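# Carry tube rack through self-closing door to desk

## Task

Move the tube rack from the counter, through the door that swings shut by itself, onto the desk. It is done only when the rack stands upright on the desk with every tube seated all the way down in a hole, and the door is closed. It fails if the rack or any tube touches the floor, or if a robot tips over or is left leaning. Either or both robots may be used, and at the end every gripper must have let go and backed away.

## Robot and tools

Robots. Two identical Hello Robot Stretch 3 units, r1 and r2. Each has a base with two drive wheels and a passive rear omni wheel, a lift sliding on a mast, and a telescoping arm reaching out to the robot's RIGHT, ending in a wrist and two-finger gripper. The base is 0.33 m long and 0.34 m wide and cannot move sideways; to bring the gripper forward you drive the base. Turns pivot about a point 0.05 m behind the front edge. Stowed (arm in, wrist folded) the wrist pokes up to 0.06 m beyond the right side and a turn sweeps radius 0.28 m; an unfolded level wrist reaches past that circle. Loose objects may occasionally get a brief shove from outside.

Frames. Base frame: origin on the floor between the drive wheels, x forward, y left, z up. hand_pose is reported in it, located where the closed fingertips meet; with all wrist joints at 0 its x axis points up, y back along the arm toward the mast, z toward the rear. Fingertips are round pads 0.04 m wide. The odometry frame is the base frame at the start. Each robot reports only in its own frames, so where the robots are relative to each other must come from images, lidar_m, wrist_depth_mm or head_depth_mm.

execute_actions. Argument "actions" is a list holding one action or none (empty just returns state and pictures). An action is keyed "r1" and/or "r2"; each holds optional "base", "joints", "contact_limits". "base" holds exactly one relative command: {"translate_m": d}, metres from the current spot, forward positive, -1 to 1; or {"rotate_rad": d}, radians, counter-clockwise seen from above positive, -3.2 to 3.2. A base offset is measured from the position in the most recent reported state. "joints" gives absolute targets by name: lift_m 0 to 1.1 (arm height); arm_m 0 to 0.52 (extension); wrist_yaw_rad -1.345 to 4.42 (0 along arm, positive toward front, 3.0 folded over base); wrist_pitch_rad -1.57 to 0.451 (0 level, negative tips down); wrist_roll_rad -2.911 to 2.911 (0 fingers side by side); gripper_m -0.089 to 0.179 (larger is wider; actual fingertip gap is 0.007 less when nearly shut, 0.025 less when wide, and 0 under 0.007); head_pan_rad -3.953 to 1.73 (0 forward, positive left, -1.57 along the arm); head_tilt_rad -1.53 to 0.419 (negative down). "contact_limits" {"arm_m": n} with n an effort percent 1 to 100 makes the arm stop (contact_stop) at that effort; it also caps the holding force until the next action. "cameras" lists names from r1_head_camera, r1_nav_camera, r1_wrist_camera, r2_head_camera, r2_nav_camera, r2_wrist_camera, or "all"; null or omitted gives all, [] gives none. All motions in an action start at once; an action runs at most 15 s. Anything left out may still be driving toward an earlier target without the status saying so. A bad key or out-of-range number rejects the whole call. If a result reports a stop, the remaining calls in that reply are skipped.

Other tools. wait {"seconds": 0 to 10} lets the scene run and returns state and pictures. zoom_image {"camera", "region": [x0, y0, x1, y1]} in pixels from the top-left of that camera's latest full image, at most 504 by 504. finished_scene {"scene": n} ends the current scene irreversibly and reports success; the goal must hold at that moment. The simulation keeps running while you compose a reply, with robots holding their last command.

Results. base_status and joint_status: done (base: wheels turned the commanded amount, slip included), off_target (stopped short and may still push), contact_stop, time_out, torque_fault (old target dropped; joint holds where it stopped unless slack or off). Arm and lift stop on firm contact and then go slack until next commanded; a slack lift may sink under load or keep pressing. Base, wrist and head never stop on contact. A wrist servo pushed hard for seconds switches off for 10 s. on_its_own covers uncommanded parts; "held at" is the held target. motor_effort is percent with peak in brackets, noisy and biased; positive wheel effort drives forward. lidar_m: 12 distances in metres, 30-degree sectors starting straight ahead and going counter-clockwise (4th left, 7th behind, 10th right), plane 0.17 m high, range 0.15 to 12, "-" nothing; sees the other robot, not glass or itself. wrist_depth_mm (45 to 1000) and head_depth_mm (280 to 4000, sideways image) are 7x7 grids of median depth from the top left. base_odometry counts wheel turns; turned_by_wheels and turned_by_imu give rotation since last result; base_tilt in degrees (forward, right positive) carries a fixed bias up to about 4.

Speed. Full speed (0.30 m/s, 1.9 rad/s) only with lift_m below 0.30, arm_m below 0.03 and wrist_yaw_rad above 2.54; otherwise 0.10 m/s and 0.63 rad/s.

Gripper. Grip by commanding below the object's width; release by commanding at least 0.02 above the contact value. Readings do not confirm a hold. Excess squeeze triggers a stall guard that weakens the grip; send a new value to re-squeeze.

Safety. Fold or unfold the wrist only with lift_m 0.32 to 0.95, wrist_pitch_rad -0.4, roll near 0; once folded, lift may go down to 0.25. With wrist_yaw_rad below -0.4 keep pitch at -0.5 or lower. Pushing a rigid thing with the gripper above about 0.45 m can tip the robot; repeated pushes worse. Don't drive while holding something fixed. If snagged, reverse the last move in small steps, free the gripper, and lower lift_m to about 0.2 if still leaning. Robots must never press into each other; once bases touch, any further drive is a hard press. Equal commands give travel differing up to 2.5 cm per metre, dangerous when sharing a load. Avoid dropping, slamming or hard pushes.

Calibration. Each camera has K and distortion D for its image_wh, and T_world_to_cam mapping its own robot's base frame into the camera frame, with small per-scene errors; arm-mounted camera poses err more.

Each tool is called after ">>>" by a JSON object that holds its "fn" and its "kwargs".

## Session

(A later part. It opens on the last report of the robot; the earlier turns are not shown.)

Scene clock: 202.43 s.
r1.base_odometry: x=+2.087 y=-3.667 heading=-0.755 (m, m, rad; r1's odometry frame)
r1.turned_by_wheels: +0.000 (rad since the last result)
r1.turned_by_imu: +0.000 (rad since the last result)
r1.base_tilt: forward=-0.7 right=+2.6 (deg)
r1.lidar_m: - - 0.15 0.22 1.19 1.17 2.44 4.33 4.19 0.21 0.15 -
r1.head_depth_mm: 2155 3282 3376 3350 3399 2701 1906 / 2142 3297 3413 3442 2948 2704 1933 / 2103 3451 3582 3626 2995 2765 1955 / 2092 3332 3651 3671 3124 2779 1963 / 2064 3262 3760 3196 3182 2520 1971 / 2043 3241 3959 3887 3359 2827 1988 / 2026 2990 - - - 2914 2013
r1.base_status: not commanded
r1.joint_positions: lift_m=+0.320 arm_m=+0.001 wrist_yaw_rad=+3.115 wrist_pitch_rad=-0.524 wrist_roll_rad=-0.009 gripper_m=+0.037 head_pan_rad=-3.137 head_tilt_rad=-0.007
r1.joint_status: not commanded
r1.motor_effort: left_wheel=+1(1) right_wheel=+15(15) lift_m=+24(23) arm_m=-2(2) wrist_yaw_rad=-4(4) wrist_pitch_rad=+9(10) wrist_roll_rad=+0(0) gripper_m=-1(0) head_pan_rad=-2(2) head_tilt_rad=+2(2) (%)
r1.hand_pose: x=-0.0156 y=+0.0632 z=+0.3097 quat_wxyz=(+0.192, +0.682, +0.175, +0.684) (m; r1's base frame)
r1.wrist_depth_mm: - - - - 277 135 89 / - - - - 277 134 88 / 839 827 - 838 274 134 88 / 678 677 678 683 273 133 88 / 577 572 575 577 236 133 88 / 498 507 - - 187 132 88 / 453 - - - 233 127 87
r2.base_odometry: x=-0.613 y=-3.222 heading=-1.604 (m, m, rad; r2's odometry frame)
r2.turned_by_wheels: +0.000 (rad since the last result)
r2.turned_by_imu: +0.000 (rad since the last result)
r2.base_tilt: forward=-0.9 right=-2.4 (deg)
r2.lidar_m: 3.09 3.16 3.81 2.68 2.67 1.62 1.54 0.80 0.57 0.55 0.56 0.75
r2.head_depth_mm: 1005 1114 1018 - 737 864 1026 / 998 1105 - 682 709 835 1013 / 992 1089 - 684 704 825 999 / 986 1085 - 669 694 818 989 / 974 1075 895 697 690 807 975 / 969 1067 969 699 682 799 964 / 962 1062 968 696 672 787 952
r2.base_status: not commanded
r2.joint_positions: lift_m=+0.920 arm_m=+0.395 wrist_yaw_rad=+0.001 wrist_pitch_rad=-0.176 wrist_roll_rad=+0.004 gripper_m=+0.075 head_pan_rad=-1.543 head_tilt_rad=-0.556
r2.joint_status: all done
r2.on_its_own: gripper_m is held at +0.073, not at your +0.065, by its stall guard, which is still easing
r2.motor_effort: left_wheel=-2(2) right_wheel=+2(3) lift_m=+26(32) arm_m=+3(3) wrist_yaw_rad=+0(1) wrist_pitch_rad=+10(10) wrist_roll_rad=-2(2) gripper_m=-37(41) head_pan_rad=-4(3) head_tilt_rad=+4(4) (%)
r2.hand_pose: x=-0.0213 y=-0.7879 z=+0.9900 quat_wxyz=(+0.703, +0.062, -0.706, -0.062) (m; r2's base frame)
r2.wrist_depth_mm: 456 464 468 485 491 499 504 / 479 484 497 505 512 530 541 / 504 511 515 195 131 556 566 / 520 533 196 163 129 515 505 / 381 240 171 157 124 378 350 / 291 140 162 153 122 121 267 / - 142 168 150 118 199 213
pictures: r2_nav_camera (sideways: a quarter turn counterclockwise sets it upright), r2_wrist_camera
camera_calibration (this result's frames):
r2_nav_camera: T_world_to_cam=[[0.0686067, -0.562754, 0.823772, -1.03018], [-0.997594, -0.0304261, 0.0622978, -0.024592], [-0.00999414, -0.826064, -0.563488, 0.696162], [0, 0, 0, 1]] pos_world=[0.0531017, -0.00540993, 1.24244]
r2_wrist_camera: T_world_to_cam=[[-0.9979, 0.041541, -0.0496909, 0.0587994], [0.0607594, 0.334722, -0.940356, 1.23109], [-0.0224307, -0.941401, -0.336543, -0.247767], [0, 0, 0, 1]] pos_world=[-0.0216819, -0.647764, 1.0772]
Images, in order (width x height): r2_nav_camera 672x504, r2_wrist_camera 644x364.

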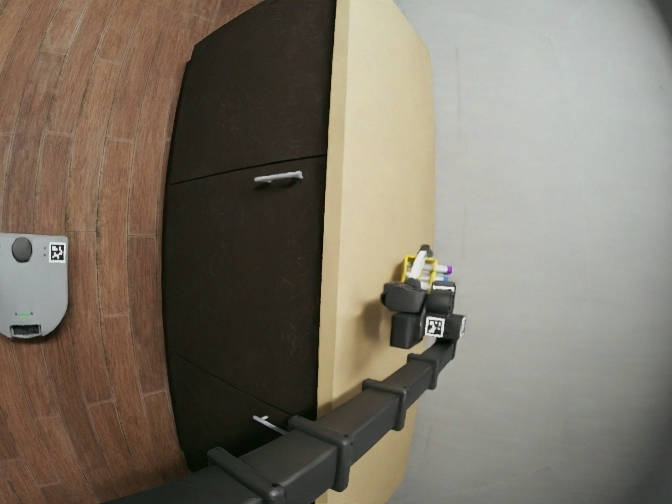

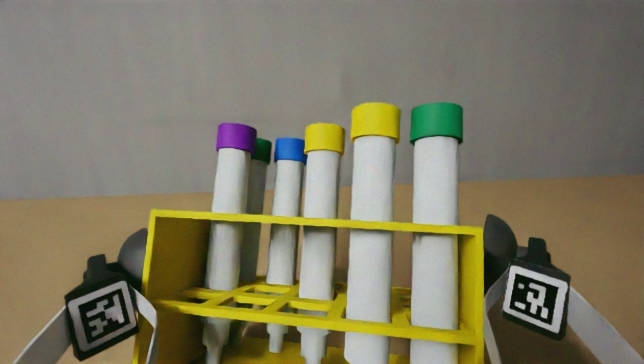

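>>> {"fn": "execute_actions", "kwargs": {"actions": [{"r2":{"joints":{"lift_m":0.877,"gripper_m":0.09}}}], "cameras": ["r2_wrist_camera"]}}

>>> {"fn": "execute_actions", "kwargs": {"actions": [{"r2":{"joints":{"gripper_m":0.179}}}], "cameras": ["r2_wrist_camera"]}}

Scene clock: 206.50 s.
r1.base_odometry: x=+2.087 y=-3.667 heading=-0.755 (m, m, rad; r1's odometry frame)
r1.turned_by_wheels: +0.000 (rad since the last result)
r1.turned_by_imu: +0.001 (rad since the last result)
r1.base_tilt: forward=-0.7 right=+2.5 (deg)
r1.lidar_m: - - 0.15 0.22 1.18 1.18 2.46 4.32 4.16 0.21 0.15 -
r1.head_depth_mm: 2142 3214 3313 3384 3449 2747 1921 / 2130 3359 3434 3498 2928 2716 1929 / 2108 3424 3507 3564 3015 2763 1916 / 2102 3354 3701 3588 3078 2816 1956 / 2062 3273 3709 3385 3195 2478 1967 / 2053 3237 3861 - 3365 2867 1998 / 2023 3010 - - - 2895 2003
r1.base_status: not commanded
r1.joint_positions: lift_m=+0.320 arm_m=+0.001 wrist_yaw_rad=+3.115 wrist_pitch_rad=-0.524 wrist_roll_rad=-0.009 gripper_m=+0.037 head_pan_rad=-3.137 head_tilt_rad=-0.007
r1.joint_status: not commanded
r1.motor_effort: left_wheel=+1(1) right_wheel=+15(15) lift_m=+23(23) arm_m=-2(2) wrist_yaw_rad=-4(4) wrist_pitch_rad=+9(10) wrist_roll_rad=+0(0) gripper_m=-1(1) head_pan_rad=-2(2) head_tilt_rad=+2(2) (%)
r1.hand_pose: x=-0.0156 y=+0.0632 z=+0.3097 quat_wxyz=(+0.192, +0.682, +0.175, +0.684) (m; r1's base frame)
r1.wrist_depth_mm: - - - - 280 135 89 / - - - - 274 134 88 / 841 839 - 834 273 134 88 / 684 680 682 679 271 133 88 / 575 580 580 576 235 133 88 / 497 513 - - 187 132 88 / 454 - - - 232 127 87
r2.base_odometry: x=-0.613 y=-3.222 heading=-1.604 (m, m, rad; r2's odometry frame)
r2.turned_by_wheels: +0.000 (rad since the last result)
r2.turned_by_imu: -0.001 (rad since the last result)
r2.base_tilt: forward=-0.8 right=-2.4 (deg)
r2.lidar_m: 3.08 3.18 3.81 2.68 2.67 1.63 1.54 0.80 0.57 0.55 0.56 0.75
r2.head_depth_mm: 1010 1115 968 757 - 844 1044 / 998 1100 1088 - 722 834 1013 / 992 1094 1086 645 702 825 1006 / 984 1088 821 657 696 818 988 / 976 1076 945 697 690 807 973 / 969 1066 970 696 683 799 962 / 966 1060 971 697 675 792 950
r2.base_status: not commanded
r2.joint_positions: lift_m=+0.877 arm_m=+0.395 wrist_yaw_rad=+0.001 wrist_pitch_rad=-0.161 wrist_roll_rad=-0.001 gripper_m=+0.095 head_pan_rad=-1.543 head_tilt_rad=-0.556
r2.joint_status: gripper_m off_target (ended at +0.095, target +0.090); the others done
r2.motor_effort: left_wheel=-2(2) right_wheel=+2(2) lift_m=+21(25) arm_m=+3(3) wrist_yaw_rad=+0(1) wrist_pitch_rad=+4(9) wrist_roll_rad=+1(2) gripper_m=-28(28) head_pan_rad=-3(3) head_tilt_rad=+4(4) (%)
r2.hand_pose: x=-0.0213 y=-0.7889 z=+0.9511 quat_wxyz=(+0.705, +0.057, -0.704, -0.057) (m; r2's base frame)
r2.wrist_depth_mm: 460 468 473 486 487 500 512 / 478 488 485 497 501 524 532 / 497 509 163 137 107 550 560 / 453 445 150 141 112 409 406 / 296 150 155 133 114 276 273 / 223 132 160 146 122 122 208 / - 150 159 151 125 157 164
pictures: r2_wrist_camera
camera_calibration (this result's frames):
r2_wrist_camera: T_world_to_cam=[[-0.998191, 0.0398669, -0.0450085, 0.0511419], [0.0554368, 0.32042, -0.945652, 1.18851], [-0.0232785, -0.946436, -0.322051, -0.279588], [0, 0, 0, 1]] pos_world=[-0.0213459, -0.647473, 1.03617]
Images, in order (width x height): r2_wrist_camera 644x364.

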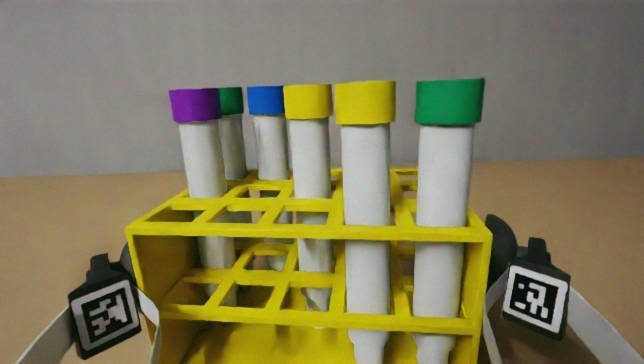

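Scene clock: 207.83 s.
r1.base_odometry: x=+2.087 y=-3.667 heading=-0.755 (m, m, rad; r1's odometry frame)
r1.turned_by_wheels: +0.000 (rad since the last result)
r1.turned_by_imu: +0.000 (rad since the last result)
r1.base_tilt: forward=-0.7 right=+2.5 (deg)
r1.lidar_m: - - 0.15 0.22 1.18 1.17 2.45 4.31 4.17 0.21 0.15 -
r1.head_depth_mm: 2174 3271 3310 3437 3436 2757 1919 / 2115 3316 3438 3495 2884 2743 1918 / 2103 3403 3564 3549 2977 2788 1943 / 2071 3299 3625 3676 3059 2763 1960 / 2044 3321 3679 3410 3178 2487 1974 / 2036 3203 3925 3922 3327 2818 1983 / 2033 3033 - - - 2889 1998
r1.base_status: not commanded
r1.joint_positions: lift_m=+0.320 arm_m=+0.001 wrist_yaw_rad=+3.115 wrist_pitch_rad=-0.524 wrist_roll_rad=-0.009 gripper_m=+0.037 head_pan_rad=-3.137 head_tilt_rad=-0.007
r1.joint_status: not commanded
r1.motor_effort: left_wheel=+1(1) right_wheel=+15(15) lift_m=+23(23) arm_m=-2(2) wrist_yaw_rad=-4(4) wrist_pitch_rad=+10(9) wrist_roll_rad=+0(0) gripper_m=-1(1) head_pan_rad=-1(2) head_tilt_rad=+2(1) (%)
r1.hand_pose: x=-0.0156 y=+0.0632 z=+0.3097 quat_wxyz=(+0.192, +0.682, +0.175, +0.684) (m; r1's base frame)
r1.wrist_depth_mm: - - - - 279 134 88 / - - - - 275 134 88 / 836 836 - 837 275 134 88 / 682 674 685 682 272 133 88 / 577 575 569 575 235 133 88 / 496 512 - - 186 132 88 / 452 - - - 232 127 87
r2.base_odometry: x=-0.613 y=-3.222 heading=-1.604 (m, m, rad; r2's odometry frame)
r2.turned_by_wheels: +0.000 (rad since the last result)
r2.turned_by_imu: +0.000 (rad since the last result)
r2.base_tilt: forward=-0.8 right=-2.4 (deg)
r2.lidar_m: 3.08 3.17 3.82 2.69 2.67 1.62 1.54 0.80 0.57 0.55 0.56 0.75
r2.head_depth_mm: 1005 1112 966 756 - 842 1041 / 1003 1104 1080 - 723 834 1017 / 991 1097 1083 644 702 825 998 / 986 1088 846 645 697 814 986 / 976 1070 966 697 690 807 973 / 967 1065 969 696 683 798 960 / 959 1057 971 696 677 788 947
r2.base_status: not commanded
r2.joint_positions: lift_m=+0.877 arm_m=+0.395 wrist_yaw_rad=+0.001 wrist_pitch_rad=-0.165 wrist_roll_rad=+0.000 gripper_m=+0.179 head_pan_rad=-1.543 head_tilt_rad=-0.556
r2.joint_status: all done
r2.motor_effort: left_wheel=-2(4) right_wheel=+1(3) lift_m=+21(21) arm_m=+1(3) wrist_yaw_rad=+0(1) wrist_pitch_rad=+5(6) wrist_roll_rad=+0(1) gripper_m=+0(84) head_pan_rad=-3(3) head_tilt_rad=+4(4) (%)
r2.hand_pose: x=-0.0213 y=-0.7887 z=+0.9500 quat_wxyz=(+0.705, +0.059, -0.704, -0.058) (m; r2's base frame)
r2.wrist_depth_mm: 456 460 469 485 490 498 512 / 475 489 487 505 503 520 542 / 504 506 172 168 119 550 562 / 444 434 154 153 126 403 400 / 288 271 166 165 132 191 268 / 228 198 149 145 136 187 213 / - 163 164 164 153 159 157
pictures: r2_wrist_camera
camera_calibration (this result's frames):
r2_wrist_camera: T_world_to_cam=[[-0.998143, 0.0402932, -0.0456941, 0.0520512], [0.0563231, 0.324446, -0.944226, 1.18925], [-0.0232206, -0.945046, -0.326113, -0.274825], [0, 0, 0, 1]] pos_world=[-0.0214092, -0.647666, 1.03567]
Images, in order (width x height): r2_wrist_camera 644x364.

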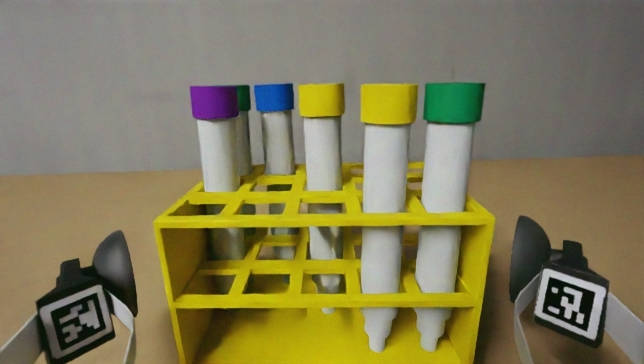

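>>> {"fn": "execute_actions", "kwargs": {"actions": [{"r2":{"joints":{"lift_m":1.0,"arm_m":0.37}}}], "cameras": []}}

>>> {"fn": "execute_actions", "kwargs": {"actions": [{"r2":{"joints":{"wrist_pitch_rad":-0.7,"arm_m":0.44}}}], "cameras": ["r2_wrist_camera","r2_head_camera"]}}

Scene clock: 227.07 s.
r1.base_odometry: x=+2.087 y=-3.667 heading=-0.755 (m, m, rad; r1's odometry frame)
r1.turned_by_wheels: +0.000 (rad since the last result)
r1.turned_by_imu: +0.001 (rad since the last result)
r1.base_tilt: forward=-0.7 right=+2.5 (deg)
r1.lidar_m: - - 0.15 0.22 1.19 1.18 2.45 4.31 4.18 0.21 0.15 -
r1.head_depth_mm: 2150 3255 3344 3414 3452 2695 1906 / 2126 3384 3418 3455 2952 2727 1938 / 2109 3399 3505 3587 3019 2799 1938 / 2089 3384 3707 3689 3110 2792 1956 / 2056 3317 3777 3357 3221 2511 1971 / 2049 3259 3938 3943 3306 2859 1979 / 2031 3009 - - - 2857 2034
r1.base_status: not commanded
r1.joint_positions: lift_m=+0.320 arm_m=+0.001 wrist_yaw_rad=+3.115 wrist_pitch_rad=-0.524 wrist_roll_rad=-0.009 gripper_m=+0.037 head_pan_rad=-3.137 head_tilt_rad=-0.007
r1.joint_status: not commanded
r1.motor_effort: left_wheel=+1(1) right_wheel=+15(15) lift_m=+23(23) arm_m=-2(2) wrist_yaw_rad=-4(4) wrist_pitch_rad=+9(9) wrist_roll_rad=+0(0) gripper_m=-1(0) head_pan_rad=-1(2) head_tilt_rad=+2(2) (%)
r1.hand_pose: x=-0.0156 y=+0.0632 z=+0.3097 quat_wxyz=(+0.192, +0.682, +0.175, +0.684) (m; r1's base frame)
r1.wrist_depth_mm: - - - - 278 134 89 / - - - - 276 134 89 / 839 833 - 831 274 134 88 / 680 675 676 678 272 133 88 / 579 570 581 575 236 133 88 / 497 512 - - 187 133 87 / 450 - - - 233 127 87
r2.base_odometry: x=-0.613 y=-3.222 heading=-1.604 (m, m, rad; r2's odometry frame)
r2.turned_by_wheels: +0.000 (rad since the last result)
r2.turned_by_imu: -0.001 (rad since the last result)
r2.base_tilt: forward=-0.8 right=-2.4 (deg)
r2.lidar_m: 3.09 3.17 3.80 2.69 2.67 1.63 1.54 0.80 0.57 0.55 0.56 0.75
r2.head_depth_mm: 1012 1076 - 694 714 845 1028 / 997 - 914 696 711 835 1017 / 996 - 828 695 703 825 998 / 984 1056 824 695 697 815 990 / 976 1072 919 697 688 805 975 / 967 1067 969 696 683 799 960 / 960 1058 967 697 674 791 948
r2.base_status: not commanded
r2.joint_positions: lift_m=+1.000 arm_m=+0.370 wrist_yaw_rad=+0.001 wrist_pitch_rad=-0.165 wrist_roll_rad=+0.000 gripper_m=+0.179 head_pan_rad=-1.543 head_tilt_rad=-0.556
r2.joint_status: all done
r2.motor_effort: left_wheel=-2(2) right_wheel=+2(2) lift_m=+26(25) arm_m=-3(4) wrist_yaw_rad=+0(0) wrist_pitch_rad=+5(6) wrist_roll_rad=+0(0) gripper_m=+0(0) head_pan_rad=-3(4) head_tilt_rad=+4(4) (%)
r2.hand_pose: x=-0.0213 y=-0.7640 z=+1.0726 quat_wxyz=(+0.705, +0.059, -0.704, -0.058) (m; r2's base frame)
r2.wrist_depth_mm: 474 484 499 509 509 519 538 / 497 512 514 530 543 552 563 / 523 530 547 551 563 579 588 / 554 566 575 582 591 617 622 / 565 579 585 565 552 568 533 / 451 421 380 241 408 408 420 / - 339 309 214 183 327 312
pictures: none
No camera images: the call's "cameras" was empty. Leave "cameras" out to get every camera's image.

Scene clock: 228.77 s.
r1.base_odometry: x=+2.087 y=-3.667 heading=-0.755 (m, m, rad; r1's odometry frame)
r1.turned_by_wheels: +0.000 (rad since the last result)
r1.turned_by_imu: +0.000 (rad since the last result)
r1.base_tilt: forward=-0.7 right=+2.5 (deg)
r1.lidar_m: - - 0.15 0.22 1.19 1.17 2.46 4.32 4.16 0.21 0.15 -
r1.head_depth_mm: 2154 3257 3348 3360 3426 2730 1918 / 2137 3269 3454 3409 2923 2731 1939 / 2113 3405 3505 3591 2938 2745 1950 / 2091 3334 3638 3673 3097 2812 1964 / 2068 3278 3736 3415 3187 2508 1974 / 2038 3280 3967 3927 3319 2842 1991 / 2028 2991 - - - 2955 2018
r1.base_status: not commanded
r1.joint_positions: lift_m=+0.320 arm_m=+0.001 wrist_yaw_rad=+3.115 wrist_pitch_rad=-0.524 wrist_roll_rad=-0.009 gripper_m=+0.037 head_pan_rad=-3.137 head_tilt_rad=-0.007
r1.joint_status: not commanded
r1.motor_effort: left_wheel=+1(1) right_wheel=+15(15) lift_m=+24(23) arm_m=-2(2) wrist_yaw_rad=-4(4) wrist_pitch_rad=+10(9) wrist_roll_rad=+0(0) gripper_m=-1(1) head_pan_rad=-2(2) head_tilt_rad=+2(3) (%)
r1.hand_pose: x=-0.0156 y=+0.0632 z=+0.3097 quat_wxyz=(+0.192, +0.682, +0.175, +0.684) (m; r1's base frame)
r1.wrist_depth_mm: - - - - 277 134 89 / - - - - 277 134 88 / 823 831 - 827 274 134 88 / 676 672 682 684 273 133 88 / 578 573 573 576 236 133 88 / 499 516 - - 187 132 88 / 453 - - - 231 128 87
r2.base_odometry: x=-0.613 y=-3.222 heading=-1.604 (m, m, rad; r2's odometry frame)
r2.turned_by_wheels: +0.000 (rad since the last result)
r2.turned_by_imu: +0.000 (rad since the last result)
r2.base_tilt: forward=-0.9 right=-2.6 (deg)
r2.lidar_m: 3.09 3.18 3.80 2.68 2.67 1.62 1.54 0.80 0.57 0.55 0.56 0.75
r2.head_depth_mm: 1007 1086 - 697 718 845 1033 / 1000 - 964 696 710 835 1017 / 991 - 850 696 703 826 1000 / 984 1052 829 696 696 813 992 / 975 1074 967 698 689 807 972 / 969 1065 968 695 683 798 960 / 964 1058 967 698 675 791 946
r2.base_status: not commanded
r2.joint_positions: lift_m=+1.000 arm_m=+0.440 wrist_yaw_rad=+0.001 wrist_pitch_rad=-0.709 wrist_roll_rad=+0.000 gripper_m=+0.179 head_pan_rad=-1.543 head_tilt_rad=-0.556
r2.joint_status: all done
r2.motor_effort: left_wheel=-2(2) right_wheel=+2(1) lift_m=+26(26) arm_m=+4(2) wrist_yaw_rad=+0(0) wrist_pitch_rad=+3(3) wrist_roll_rad=+0(0) gripper_m=+1(0) head_pan_rad=-3(3) head_tilt_rad=+4(4) (%)
r2.hand_pose: x=-0.0215 y=-0.7635 z=+0.9534 quat_wxyz=(+0.663, +0.246, -0.663, -0.246) (m; r2's base frame)
r2.wrist_depth_mm: 434 443 451 453 435 434 430 / 355 358 142 146 351 349 351 / 300 299 160 166 107 276 293 / 258 255 153 153 122 247 252 / 224 224 168 172 141 223 223 / 204 201 190 191 188 199 201 / - 180 180 180 180 177 175
pictures: r2_head_camera (sideways: a quarter turn clockwise sets it upright), r2_wrist_camera
camera_calibration (this result's frames):
r2_head_camera: T_world_to_cam=[[0.0148016, 0.578708, -0.815401, 1.08645], [0.999568, -0.0292756, -0.00263279, -0.00486185], [-0.0253949, -0.81501, -0.578891, 0.715647], [0, 0, 0, 1]] pos_world=[0.00695234, -0.0456206, 1.30016]
r2_wrist_camera: T_world_to_cam=[[-0.99813, 0.0584699, -0.0178468, 0.0383887], [0.0563373, 0.766417, -0.639868, 1.23159], [-0.0237349, -0.639676, -0.768278, 0.40483], [0, 0, 0, 1]] pos_world=[-0.021459, -0.687198, 1.09976]
Images, in order (width x height): r2_head_camera 896x504, r2_wrist_camera 644x364.

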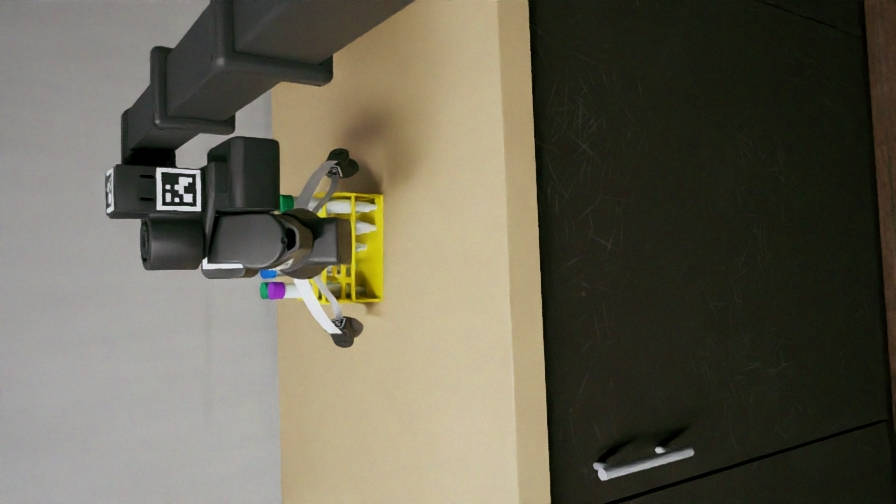

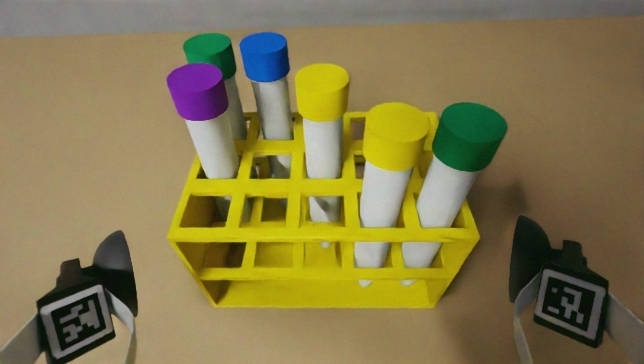

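>>> {"fn": "execute_actions", "kwargs": {"actions": [{"r2":{"joints":{"arm_m":0.484},"contact_limits":{"arm_m":10}}}], "cameras": ["r2_wrist_camera","r2_head_camera"]}}

Scene clock: 232.13 s.
r1.base_odometry: x=+2.087 y=-3.667 heading=-0.755 (m, m, rad; r1's odometry frame)
r1.turned_by_wheels: +0.000 (rad since the last result)
r1.turned_by_imu: +0.000 (rad since the last result)
r1.base_tilt: forward=-0.7 right=+2.5 (deg)
r1.lidar_m: - - 0.15 0.22 1.19 1.17 2.46 4.29 4.18 0.21 0.15 -
r1.head_depth_mm: 2137 3249 3320 3372 3394 2697 1924 / 2134 3347 3400 3508 2941 2723 1939 / 2113 3439 3501 3616 3031 2790 1939 / 2080 3407 3661 3632 3086 2760 1962 / 2049 3285 3738 3406 3175 2476 1960 / 2036 3245 3990 3942 3366 2880 1993 / 2018 3041 - - - 2928 1989
r1.base_status: not commanded
r1.joint_positions: lift_m=+0.320 arm_m=+0.001 wrist_yaw_rad=+3.115 wrist_pitch_rad=-0.524 wrist_roll_rad=-0.009 gripper_m=+0.037 head_pan_rad=-3.137 head_tilt_rad=-0.007
r1.joint_status: not commanded
r1.motor_effort: left_wheel=+1(1) right_wheel=+15(15) lift_m=+23(23) arm_m=-2(2) wrist_yaw_rad=-4(4) wrist_pitch_rad=+10(9) wrist_roll_rad=+0(0) gripper_m=+0(0) head_pan_rad=-2(2) head_tilt_rad=+2(3) (%)
r1.hand_pose: x=-0.0156 y=+0.0632 z=+0.3097 quat_wxyz=(+0.192, +0.682, +0.175, +0.684) (m; r1's base frame)
r1.wrist_depth_mm: - - - - 280 134 89 / - - - - 275 134 88 / 829 827 - 822 273 134 88 / 678 683 683 674 272 133 88 / 570 578 575 582 235 133 88 / 498 510 - - 187 132 88 / 445 - - - 233 127 87
r2.base_odometry: x=-0.613 y=-3.222 heading=-1.604 (m, m, rad; r2's odometry frame)
r2.turned_by_wheels: +0.000 (rad since the last result)
r2.turned_by_imu: +0.000 (rad since the last result)
r2.base_tilt: forward=-1.0 right=-2.4 (deg)
r2.lidar_m: 3.07 3.18 3.79 2.69 2.67 1.62 1.54 0.80 0.57 0.55 0.56 0.75
r2.head_depth_mm: 1005 1079 - 696 716 844 1026 / 999 - 966 695 711 832 1015 / 982 - 914 697 705 828 1000 / 989 - 824 696 696 815 990 / 975 1076 895 696 689 807 972 / 967 1066 968 697 681 801 961 / 963 1058 968 697 677 791 949
r2.base_status: not commanded
r2.joint_positions: lift_m=+1.000 arm_m=+0.484 wrist_yaw_rad=+0.001 wrist_pitch_rad=-0.710 wrist_roll_rad=+0.000 gripper_m=+0.179 head_pan_rad=-1.543 head_tilt_rad=-0.556
r2.joint_status: all done
r2.motor_effort: left_wheel=-2(2) right_wheel=+2(2) lift_m=+26(26) arm_m=+4(2) wrist_yaw_rad=+0(0) wrist_pitch_rad=+4(3) wrist_roll_rad=+0(0) gripper_m=+0(0) head_pan_rad=-3(3) head_tilt_rad=+4(4) (%)
r2.contact_limits: arm_m 10 (drawing in: default 32, maximum 52; extending or still: default 44, maximum 72)
r2.hand_pose: x=-0.0215 y=-0.8074 z=+0.9533 quat_wxyz=(+0.663, +0.246, -0.663, -0.246) (m; r2's base frame)
r2.wrist_depth_mm: 406 417 417 422 435 442 444 / 357 352 124 356 349 347 350 / 300 286 120 131 291 294 294 / 257 243 140 109 160 252 252 / 225 225 132 129 80 80 221 / 206 135 151 150 106 97 201 / - 173 139 136 114 133 174
pictures: r2_head_camera (sideways: a quarter turn clockwise sets it upright), r2_wrist_camera
camera_calibration (this result's frames):
r2_head_camera: T_world_to_cam=[[0.0148015, 0.578708, -0.815401, 1.08645], [0.999568, -0.0292754, -0.00263279, -0.00486185], [-0.0253948, -0.81501, -0.578891, 0.715647], [0, 0, 0, 1]] pos_world=[0.00695235, -0.0456206, 1.30016]
r2_wrist_camera: T_world_to_cam=[[-0.99813, 0.0584795, -0.0178126, 0.0409275], [0.0563362, 0.76678, -0.639434, 1.26504], [-0.0237354, -0.639241, -0.76864, 0.377381], [0, 0, 0, 1]] pos_world=[-0.021459, -0.73116, 1.09971]
Images, in order (width x height): r2_head_camera 896x504, r2_wrist_camera 644x364.

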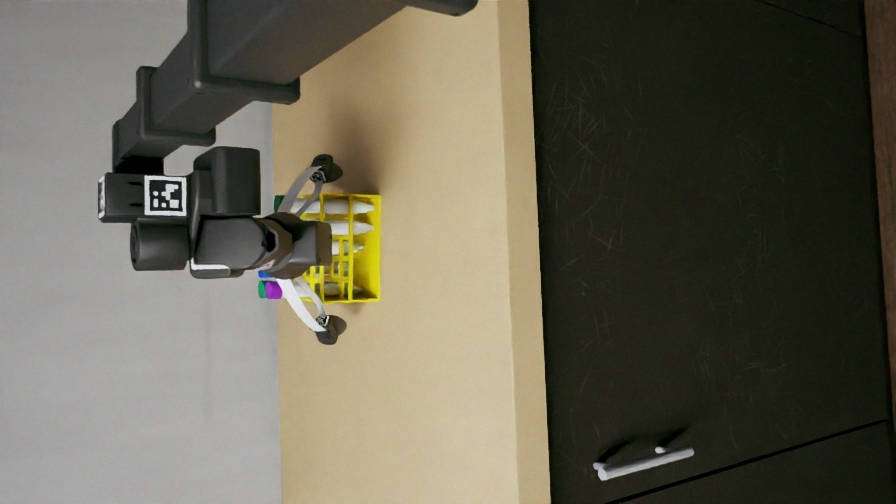

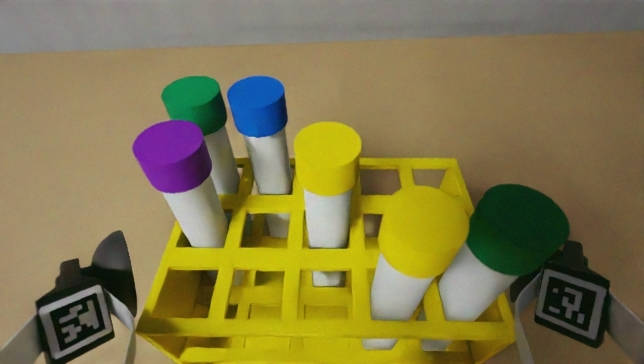

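>>> {"fn": "execute_actions", "kwargs": {"actions": [{"r2":{"joints":{"gripper_m":0.08}}}], "cameras": ["r2_wrist_camera"]}}

>>> {"fn": "execute_actions", "kwargs": {"actions": [{"r2":{"joints":{"lift_m":1.04}}}], "cameras": ["r2_wrist_camera","r2_head_camera"]}}

Scene clock: 236.83 s.
r1.base_odometry: x=+2.087 y=-3.667 heading=-0.755 (m, m, rad; r1's odometry frame)
r1.turned_by_wheels: +0.000 (rad since the last result)
r1.turned_by_imu: +0.001 (rad since the last result)
r1.base_tilt: forward=-0.7 right=+2.5 (deg)
r1.lidar_m: - - 0.15 0.22 1.19 1.17 2.45 4.31 4.18 0.21 0.15 -
r1.head_depth_mm: 2168 3272 3324 3350 3465 2694 1920 / 2133 3332 3440 3424 2883 2737 1924 / 2106 3451 3534 3631 3001 2737 1943 / 2103 3355 3678 3699 3069 2786 1967 / 2068 3260 3830 3428 3230 2480 1979 / 2051 3232 3946 3946 3401 2864 1968 / 2040 3014 - - - 2888 2010
r1.base_status: not commanded
r1.joint_positions: lift_m=+0.320 arm_m=+0.001 wrist_yaw_rad=+3.115 wrist_pitch_rad=-0.524 wrist_roll_rad=-0.009 gripper_m=+0.037 head_pan_rad=-3.137 head_tilt_rad=-0.007
r1.joint_status: not commanded
r1.motor_effort: left_wheel=+1(1) right_wheel=+15(15) lift_m=+23(23) arm_m=-2(2) wrist_yaw_rad=-4(4) wrist_pitch_rad=+9(10) wrist_roll_rad=+0(0) gripper_m=+0(0) head_pan_rad=-2(2) head_tilt_rad=+2(2) (%)
r1.hand_pose: x=-0.0156 y=+0.0632 z=+0.3097 quat_wxyz=(+0.192, +0.682, +0.175, +0.684) (m; r1's base frame)
r1.wrist_depth_mm: - - - - 278 135 89 / - - - - 275 134 89 / 838 842 - 830 274 134 88 / 674 682 676 682 271 134 88 / 577 573 586 578 236 132 88 / 497 511 - - 186 132 88 / 451 - - - 231 127 87
r2.base_odometry: x=-0.613 y=-3.222 heading=-1.604 (m, m, rad; r2's odometry frame)
r2.turned_by_wheels: +0.000 (rad since the last result)
r2.turned_by_imu: -0.001 (rad since the last result)
r2.base_tilt: forward=-0.8 right=-2.4 (deg)
r2.lidar_m: 3.08 3.15 3.81 2.69 2.67 1.63 1.54 0.80 0.57 0.55 0.56 0.75
r2.head_depth_mm: 1007 1078 - 696 717 841 1029 / 998 - 967 696 711 833 1017 / 981 - 918 696 702 826 1001 / 986 - 833 698 696 817 983 / 978 1077 920 697 689 808 974 / 970 1068 967 698 682 799 958 / 961 1058 969 698 674 791 950
r2.base_status: not commanded
r2.joint_positions: lift_m=+1.000 arm_m=+0.484 wrist_yaw_rad=+0.001 wrist_pitch_rad=-0.691 wrist_roll_rad=-0.009 gripper_m=+0.082 head_pan_rad=-1.543 head_tilt_rad=-0.556
r2.joint_status: all done
r2.motor_effort: left_wheel=-1(2) right_wheel=+1(2) lift_m=+23(26) arm_m=+3(3) wrist_yaw_rad=+0(0) wrist_pitch_rad=-3(4) wrist_roll_rad=+4(4) gripper_m=-32(100) head_pan_rad=-4(3) head_tilt_rad=+4(4) (%)
r2.hand_pose: x=-0.0215 y=-0.8109 z=+0.9569 quat_wxyz=(+0.668, +0.241, -0.662, -0.239) (m; r2's base frame)
r2.wrist_depth_mm: 410 413 424 431 437 450 446 / 369 370 135 374 371 374 372 / 308 297 132 126 307 309 307 / 263 264 148 126 164 264 262 / 232 230 142 137 87 85 229 / 204 132 160 128 111 97 205 / - 180 176 173 139 177 183
pictures: r2_wrist_camera
camera_calibration (this result's frames):
r2_wrist_camera: T_world_to_cam=[[-0.998542, 0.0525761, -0.0121952, 0.0310237], [0.047742, 0.75505, -0.653926, 1.27411], [-0.0251729, -0.653555, -0.75646, 0.354625], [0, 0, 0, 1]] pos_world=[-0.0209231, -0.731879, 1.10181]
Images, in order (width x height): r2_wrist_camera 644x364.

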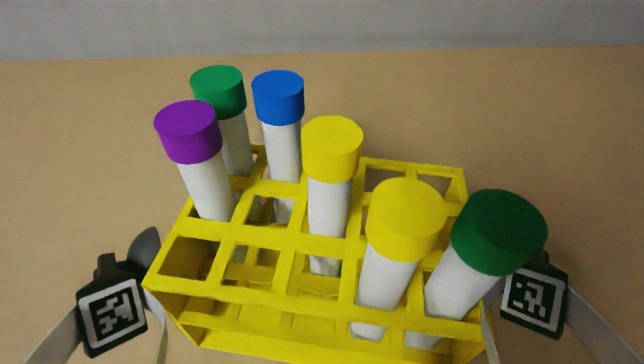

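Scene clock: 238.00 s.
r1.base_odometry: x=+2.087 y=-3.667 heading=-0.755 (m, m, rad; r1's odometry frame)
r1.turned_by_wheels: +0.000 (rad since the last result)
r1.turned_by_imu: +0.000 (rad since the last result)
r1.base_tilt: forward=-0.7 right=+2.5 (deg)
r1.lidar_m: - - 0.15 0.22 1.19 1.17 2.45 4.33 4.18 0.21 0.15 -
r1.head_depth_mm: 2146 3271 3289 3388 3422 2692 1935 / 2126 3320 3438 3450 2928 2708 1951 / 2137 3454 3490 3521 3017 2746 1934 / 2087 3423 3600 3613 3118 2743 1958 / 2082 3274 3756 3355 3237 2467 1990 / 2034 3251 3879 3932 3328 2910 2017 / 2043 3047 - - - 2913 2021
r1.base_status: not commanded
r1.joint_positions: lift_m=+0.320 arm_m=+0.001 wrist_yaw_rad=+3.115 wrist_pitch_rad=-0.524 wrist_roll_rad=-0.009 gripper_m=+0.037 head_pan_rad=-3.137 head_tilt_rad=-0.007
r1.joint_status: not commanded
r1.motor_effort: left_wheel=+1(1) right_wheel=+15(15) lift_m=+24(23) arm_m=-2(2) wrist_yaw_rad=-4(4) wrist_pitch_rad=+10(10) wrist_roll_rad=+0(0) gripper_m=-1(0) head_pan_rad=-2(1) head_tilt_rad=+2(2) (%)
r1.hand_pose: x=-0.0156 y=+0.0632 z=+0.3097 quat_wxyz=(+0.192, +0.682, +0.175, +0.684) (m; r1's base frame)
r1.wrist_depth_mm: - - - - 278 135 88 / - - - - 275 134 88 / 829 830 - 848 274 134 88 / 681 686 684 685 272 133 88 / 576 574 575 580 235 133 88 / 498 513 - - 186 132 87 / 448 - - - 232 127 87
r2.base_odometry: x=-0.613 y=-3.222 heading=-1.604 (m, m, rad; r2's odometry frame)
r2.turned_by_wheels: +0.000 (rad since the last result)
r2.turned_by_imu: +0.000 (rad since the last result)
r2.base_tilt: forward=-0.8 right=-2.3 (deg)
r2.lidar_m: 3.07 3.19 3.80 2.68 2.67 1.63 1.54 0.80 0.57 0.55 0.56 0.75
r2.head_depth_mm: 993 - 966 697 715 845 1026 / 977 1119 966 693 709 836 1015 / 968 1129 868 696 704 824 998 / 971 - 833 695 696 816 988 / 979 1075 917 697 688 805 973 / 968 1066 971 697 682 797 962 / 963 1062 970 695 677 790 950
r2.base_status: not commanded
r2.joint_positions: lift_m=+1.040 arm_m=+0.484 wrist_yaw_rad=+0.001 wrist_pitch_rad=-0.717 wrist_roll_rad=-0.006 gripper_m=+0.088 head_pan_rad=-1.543 head_tilt_rad=-0.556
r2.joint_status: all done
r2.on_its_own: gripper_m is held at +0.087, not at your +0.080, by its stall guard, which is still easing
r2.motor_effort: left_wheel=-2(3) right_wheel=+2(2) lift_m=+26(28) arm_m=+3(4) wrist_yaw_rad=-1(1) wrist_pitch_rad=+6(7) wrist_roll_rad=+3(4) gripper_m=-21(32) head_pan_rad=-3(3) head_tilt_rad=+4(4) (%)
r2.hand_pose: x=-0.0214 y=-0.8060 z=+0.9919 quat_wxyz=(+0.664, +0.250, -0.660, -0.247) (m; r2's base frame)
r2.wrist_depth_mm: 408 418 425 441 442 454 467 / 423 425 391 425 422 420 420 / 355 352 120 132 352 351 353 / 305 306 152 152 172 307 302 / 269 270 143 138 89 89 267 / 239 135 154 137 112 104 238 / 219 212 177 154 142 207 216
pictures: r2_head_camera (sideways: a quarter turn clockwise sets it upright), r2_wrist_camera
camera_calibration (this result's frames):
r2_head_camera: T_world_to_cam=[[0.0148154, 0.57859, -0.815484, 1.08656], [0.999567, -0.0292942, -0.00262462, -0.00487248], [-0.0254075, -0.815092, -0.578774, 0.715495], [0, 0, 0, 1]] pos_world=[0.00695152, -0.0456209, 1.30017]
r2_wrist_camera: T_world_to_cam=[[-0.998455, 0.0540569, -0.0128361, 0.0331337], [0.0499422, 0.771984, -0.633677, 1.28698], [-0.0243454, -0.633339, -0.773491, 0.417487], [0, 0, 0, 1]] pos_world=[-0.021028, -0.730906, 1.13888]
Images, in order (width x height): r2_head_camera 896x504, r2_wrist_camera 644x364.

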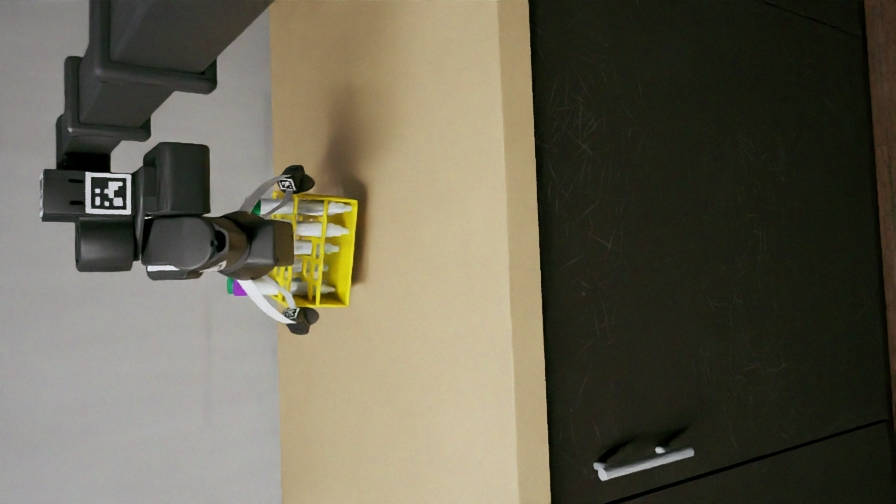

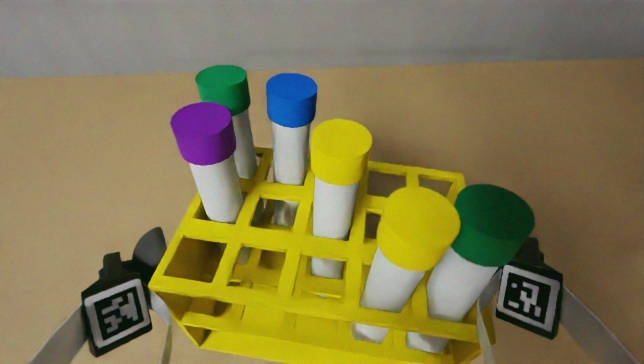

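>>> {"fn": "execute_actions", "kwargs": {"actions": [{"r2":{"joints":{"lift_m":1.003,"gripper_m":0.095}}}], "cameras": []}}

>>> {"fn": "execute_actions", "kwargs": {"actions": [{"r2":{"joints":{"gripper_m":0.179}}}], "cameras": []}}

>>> {"fn": "execute_actions", "kwargs": {"actions": [{"r2":{"joints":{"arm_m":0.36, "lift_m":1.05}}}], "cameras": ["r2_wrist_camera","r2_head_camera"]}}

Scene clock: 241.57 s.
r1.base_odometry: x=+2.087 y=-3.667 heading=-0.755 (m, m, rad; r1's odometry frame)
r1.turned_by_wheels: +0.000 (rad since the last result)
r1.turned_by_imu: +0.000 (rad since the last result)
r1.base_tilt: forward=-0.7 right=+2.5 (deg)
r1.lidar_m: - - 0.15 0.22 1.19 1.17 2.45 4.30 4.16 0.21 0.15 -
r1.head_depth_mm: 2141 3285 3347 3409 3406 2692 1921 / 2096 3332 3459 3442 2911 2735 1929 / 2112 3371 3534 3554 3023 2739 1955 / 2089 3335 3656 3721 3098 2748 1959 / 2063 3335 3725 3384 3137 2438 1983 / 2033 3285 3948 3933 3337 2862 1964 / 2036 3043 - - - 2897 2038
r1.base_status: not commanded
r1.joint_positions: lift_m=+0.320 arm_m=+0.001 wrist_yaw_rad=+3.115 wrist_pitch_rad=-0.524 wrist_roll_rad=-0.009 gripper_m=+0.037 head_pan_rad=-3.137 head_tilt_rad=-0.007
r1.joint_status: not commanded
r1.motor_effort: left_wheel=+1(1) right_wheel=+15(15) lift_m=+23(23) arm_m=-2(2) wrist_yaw_rad=-4(4) wrist_pitch_rad=+9(9) wrist_roll_rad=+0(0) gripper_m=+0(1) head_pan_rad=-2(2) head_tilt_rad=+3(3) (%)
r1.hand_pose: x=-0.0156 y=+0.0632 z=+0.3097 quat_wxyz=(+0.192, +0.682, +0.175, +0.684) (m; r1's base frame)
r1.wrist_depth_mm: - - - - 278 135 89 / - - - - 276 134 88 / 824 841 - 839 274 134 88 / 679 675 681 676 272 133 88 / 573 580 578 571 235 133 88 / 498 511 - - 187 132 88 / 453 - - - 231 127 87
r2.base_odometry: x=-0.613 y=-3.222 heading=-1.604 (m, m, rad; r2's odometry frame)
r2.turned_by_wheels: +0.000 (rad since the last result)
r2.turned_by_imu: +0.000 (rad since the last result)
r2.base_tilt: forward=-0.9 right=-2.4 (deg)
r2.lidar_m: 3.09 3.17 3.82 2.69 2.67 1.62 1.54 0.80 0.57 0.55 0.56 0.76
r2.head_depth_mm: 1015 1082 869 694 715 845 1026 / 998 - 970 700 711 833 1016 / 984 - 917 695 703 826 1000 / 987 - 832 696 696 817 985 / 979 1080 918 699 691 807 972 / 969 1070 971 698 683 801 962 / 964 1061 973 700 675 792 945
r2.base_status: not commanded
r2.joint_positions: lift_m=+1.003 arm_m=+0.484 wrist_yaw_rad=+0.001 wrist_pitch_rad=-0.692 wrist_roll_rad=-0.009 gripper_m=+0.099 head_pan_rad=-1.543 head_tilt_rad=-0.556
r2.joint_status: gripper_m off_target (ended at +0.099, target +0.095); the others done
r2.motor_effort: left_wheel=-2(2) right_wheel=+2(2) lift_m=+17(27) arm_m=+3(3) wrist_yaw_rad=+0(1) wrist_pitch_rad=-3(7) wrist_roll_rad=+4(5) gripper_m=-22(37) head_pan_rad=-3(3) head_tilt_rad=+4(4) (%)
r2.hand_pose: x=-0.0214 y=-0.8107 z=+0.9600 quat_wxyz=(+0.669, +0.241, -0.662, -0.239) (m; r2's base frame)
r2.wrist_depth_mm: 409 411 417 433 444 450 453 / 375 382 349 378 379 379 378 / 315 312 119 132 313 314 314 / 269 268 150 151 171 268 265 / 234 241 143 137 89 89 234 / 208 134 154 129 114 103 208 / 190 182 179 156 142 179 186
pictures: none
No camera images: the call's "cameras" was empty. Leave "cameras" out to get every camera's image.

Scene clock: 242.87 s.
r1.base_odometry: x=+2.087 y=-3.667 heading=-0.755 (m, m, rad; r1's odometry frame)
r1.turned_by_wheels: +0.000 (rad since the last result)
r1.turned_by_imu: +0.000 (rad since the last result)
r1.base_tilt: forward=-0.7 right=+2.5 (deg)
r1.lidar_m: - - 0.15 0.22 1.18 1.17 2.45 4.32 4.17 0.21 0.15 -
r1.head_depth_mm: 2150 3231 3314 3287 3445 2690 1918 / 2135 3382 3416 3491 2905 2731 1943 / 2119 3445 3594 3562 2964 2732 1945 / 2105 3354 3629 3685 3136 2787 1950 / 2080 3277 3768 3411 3181 2476 1970 / 2042 3228 3960 3930 3364 2868 1978 / 2035 3057 - - - 2930 2033
r1.base_status: not commanded
r1.joint_positions: lift_m=+0.320 arm_m=+0.001 wrist_yaw_rad=+3.115 wrist_pitch_rad=-0.524 wrist_roll_rad=-0.009 gripper_m=+0.037 head_pan_rad=-3.137 head_tilt_rad=-0.007
r1.joint_status: not commanded
r1.motor_effort: left_wheel=+1(1) right_wheel=+15(15) lift_m=+23(23) arm_m=-2(2) wrist_yaw_rad=-4(4) wrist_pitch_rad=+10(9) wrist_roll_rad=+0(0) gripper_m=-1(0) head_pan_rad=-2(2) head_tilt_rad=+2(1) (%)
r1.hand_pose: x=-0.0156 y=+0.0632 z=+0.3097 quat_wxyz=(+0.192, +0.682, +0.175, +0.684) (m; r1's base frame)
r1.wrist_depth_mm: - - - - 278 134 89 / - - - - 277 134 89 / 841 819 - 828 273 134 88 / 676 679 670 684 274 133 88 / 573 576 578 586 236 133 88 / 497 512 - - 186 132 88 / 453 - - - 233 127 87
r2.base_odometry: x=-0.613 y=-3.222 heading=-1.604 (m, m, rad; r2's odometry frame)
r2.turned_by_wheels: +0.000 (rad since the last result)
r2.turned_by_imu: +0.000 (rad since the last result)
r2.base_tilt: forward=-0.9 right=-2.3 (deg)
r2.lidar_m: 3.08 3.19 3.81 2.69 2.66 1.62 1.54 0.80 0.57 0.55 0.56 0.75
r2.head_depth_mm: 1006 1080 869 695 715 844 1026 / 996 - 965 694 708 838 1016 / 982 - 916 695 700 823 1000 / 986 - 826 697 695 816 988 / 975 1077 917 698 688 807 972 / 968 1071 969 697 682 799 963 / 964 1060 971 697 674 792 953
r2.base_status: not commanded
r2.joint_positions: lift_m=+1.003 arm_m=+0.484 wrist_yaw_rad=+0.001 wrist_pitch_rad=-0.709 wrist_roll_rad=-0.006 gripper_m=+0.179 head_pan_rad=-1.543 head_tilt_rad=-0.556
r2.joint_status: all done
r2.motor_effort: left_wheel=-2(2) right_wheel=+1(2) lift_m=+20(20) arm_m=+4(3) wrist_yaw_rad=-1(1) wrist_pitch_rad=+3(3) wrist_roll_rad=+3(4) gripper_m=+0(84) head_pan_rad=-2(3) head_tilt_rad=+4(4) (%)
r2.hand_pose: x=-0.0214 y=-0.8076 z=+0.9568 quat_wxyz=(+0.666, +0.247, -0.661, -0.245) (m; r2's base frame)
r2.wrist_depth_mm: 409 420 426 423 436 439 450 / 361 359 134 359 361 355 359 / 304 292 134 113 300 302 301 / 260 259 149 149 94 251 258 / 227 228 145 137 90 87 226 / 208 145 158 126 117 194 206 / - 183 176 174 144 179 179
pictures: none
No camera images: the call's "cameras" was empty. Leave "cameras" out to get every camera's image.

Scene clock: 245.03 s.
r1.base_odometry: x=+2.087 y=-3.667 heading=-0.755 (m, m, rad; r1's odometry frame)
r1.turned_by_wheels: +0.000 (rad since the last result)
r1.turned_by_imu: +0.000 (rad since the last result)
r1.base_tilt: forward=-0.7 right=+2.6 (deg)
r1.lidar_m: - - 0.15 0.22 1.19 1.17 2.45 4.32 4.18 0.21 0.15 -
r1.head_depth_mm: 2163 3220 3309 3330 3392 2693 1915 / 2127 3325 3431 3417 2929 2742 1922 / 2099 3370 3537 3589 2963 2746 1957 / 2076 3348 3652 3695 3094 2804 1961 / 2069 3347 3744 3321 3153 2466 1983 / 2043 3236 3930 3933 3319 2867 1988 / 2044 3008 - - - 2927 2004
r1.base_status: not commanded
r1.joint_positions: lift_m=+0.320 arm_m=+0.001 wrist_yaw_rad=+3.115 wrist_pitch_rad=-0.524 wrist_roll_rad=-0.009 gripper_m=+0.037 head_pan_rad=-3.137 head_tilt_rad=-0.007
r1.joint_status: not commanded
r1.motor_effort: left_wheel=+1(1) right_wheel=+15(15) lift_m=+23(23) arm_m=-2(2) wrist_yaw_rad=-4(4) wrist_pitch_rad=+9(9) wrist_roll_rad=+0(0) gripper_m=+0(0) head_pan_rad=-2(2) head_tilt_rad=+2(3) (%)
r1.hand_pose: x=-0.0156 y=+0.0632 z=+0.3097 quat_wxyz=(+0.192, +0.682, +0.175, +0.684) (m; r1's base frame)
r1.wrist_depth_mm: - - - - 278 135 89 / - - - - 277 134 88 / 838 817 - 836 273 134 88 / 687 686 672 685 272 133 88 / 575 578 579 579 235 133 88 / 498 514 - - 187 132 88 / 448 - - - 233 127 87
r2.base_odometry: x=-0.613 y=-3.222 heading=-1.604 (m, m, rad; r2's odometry frame)
r2.turned_by_wheels: +0.000 (rad since the last result)
r2.turned_by_imu: +0.000 (rad since the last result)
r2.base_tilt: forward=-0.9 right=-2.4 (deg)
r2.lidar_m: 3.08 3.17 3.80 2.69 2.67 1.62 1.54 0.80 0.57 0.55 0.56 0.76
r2.head_depth_mm: 984 1162 965 696 715 846 1028 / 973 1123 967 696 710 836 1011 / 967 - 913 697 703 824 999 / 969 - 828 697 695 816 984 / 977 1077 870 698 688 807 972 / 971 1068 971 699 680 800 959 / 963 1055 967 699 676 790 951
r2.base_status: not commanded
r2.joint_positions: lift_m=+1.050 arm_m=+0.360 wrist_yaw_rad=+0.001 wrist_pitch_rad=-0.710 wrist_roll_rad=-0.005 gripper_m=+0.179 head_pan_rad=-1.543 head_tilt_rad=-0.556
r2.joint_status: all done
r2.motor_effort: left_wheel=-2(2) right_wheel=+2(2) lift_m=+26(24) arm_m=-3(4) wrist_yaw_rad=-1(1) wrist_pitch_rad=+4(4) wrist_roll_rad=+3(3) gripper_m=+0(0) head_pan_rad=-3(3) head_tilt_rad=+4(4) (%)
r2.hand_pose: x=-0.0214 y=-0.6838 z=+1.0033 quat_wxyz=(+0.665, +0.247, -0.661, -0.245) (m; r2's base frame)
r2.wrist_depth_mm: 513 526 534 537 543 558 567 / 448 449 418 267 444 446 445 / 375 375 352 255 353 374 374 / 322 322 313 290 313 321 320 / 283 283 284 283 283 283 282 / 258 252 252 251 251 251 257 / - 227 228 227 227 228 223
pictures: r2_head_camera (sideways: a quarter turn clockwise sets it upright), r2_wrist_camera
camera_calibration (this result's frames):
r2_head_camera: T_world_to_cam=[[0.0148155, 0.57859, -0.815484, 1.08656], [0.999567, -0.0292943, -0.00262462, -0.00487248], [-0.0254076, -0.815092, -0.578774, 0.715495], [0, 0, 0, 1]] pos_world=[0.00695151, -0.0456209, 1.30017]
r2_wrist_camera: T_world_to_cam=[[-0.998425, 0.0543929, -0.0137466, 0.0278175], [0.0506016, 0.767252, -0.639346, 1.20227], [-0.0242288, -0.639035, -0.768796, 0.495071], [0, 0, 0, 1]] pos_world=[-0.0210684, -0.607593, 1.14966]
Images, in order (width x height): r2_head_camera 896x504, r2_wrist_camera 644x364.

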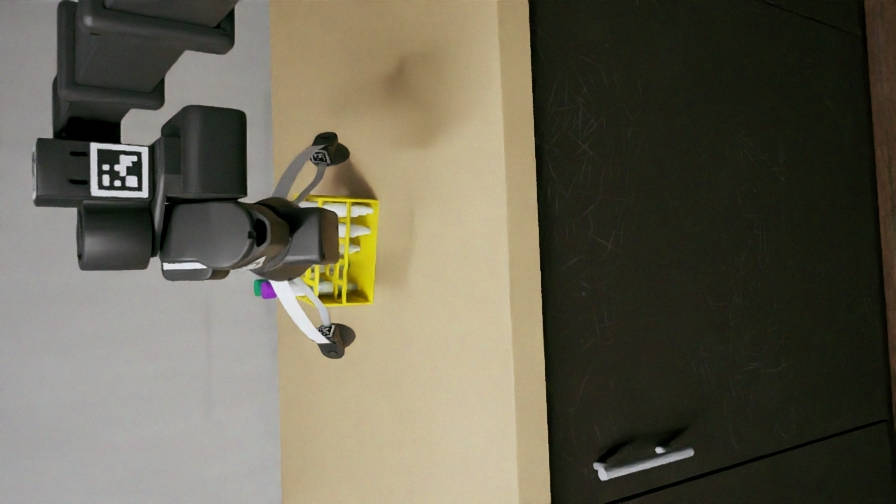

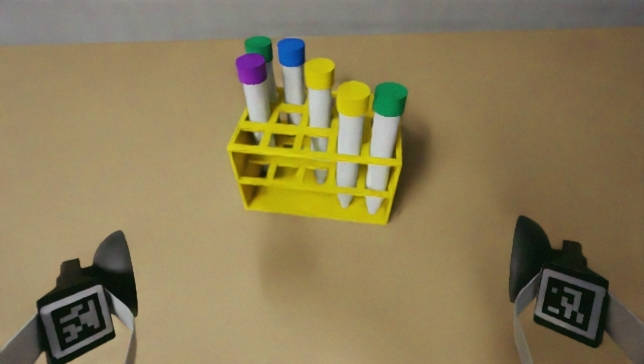

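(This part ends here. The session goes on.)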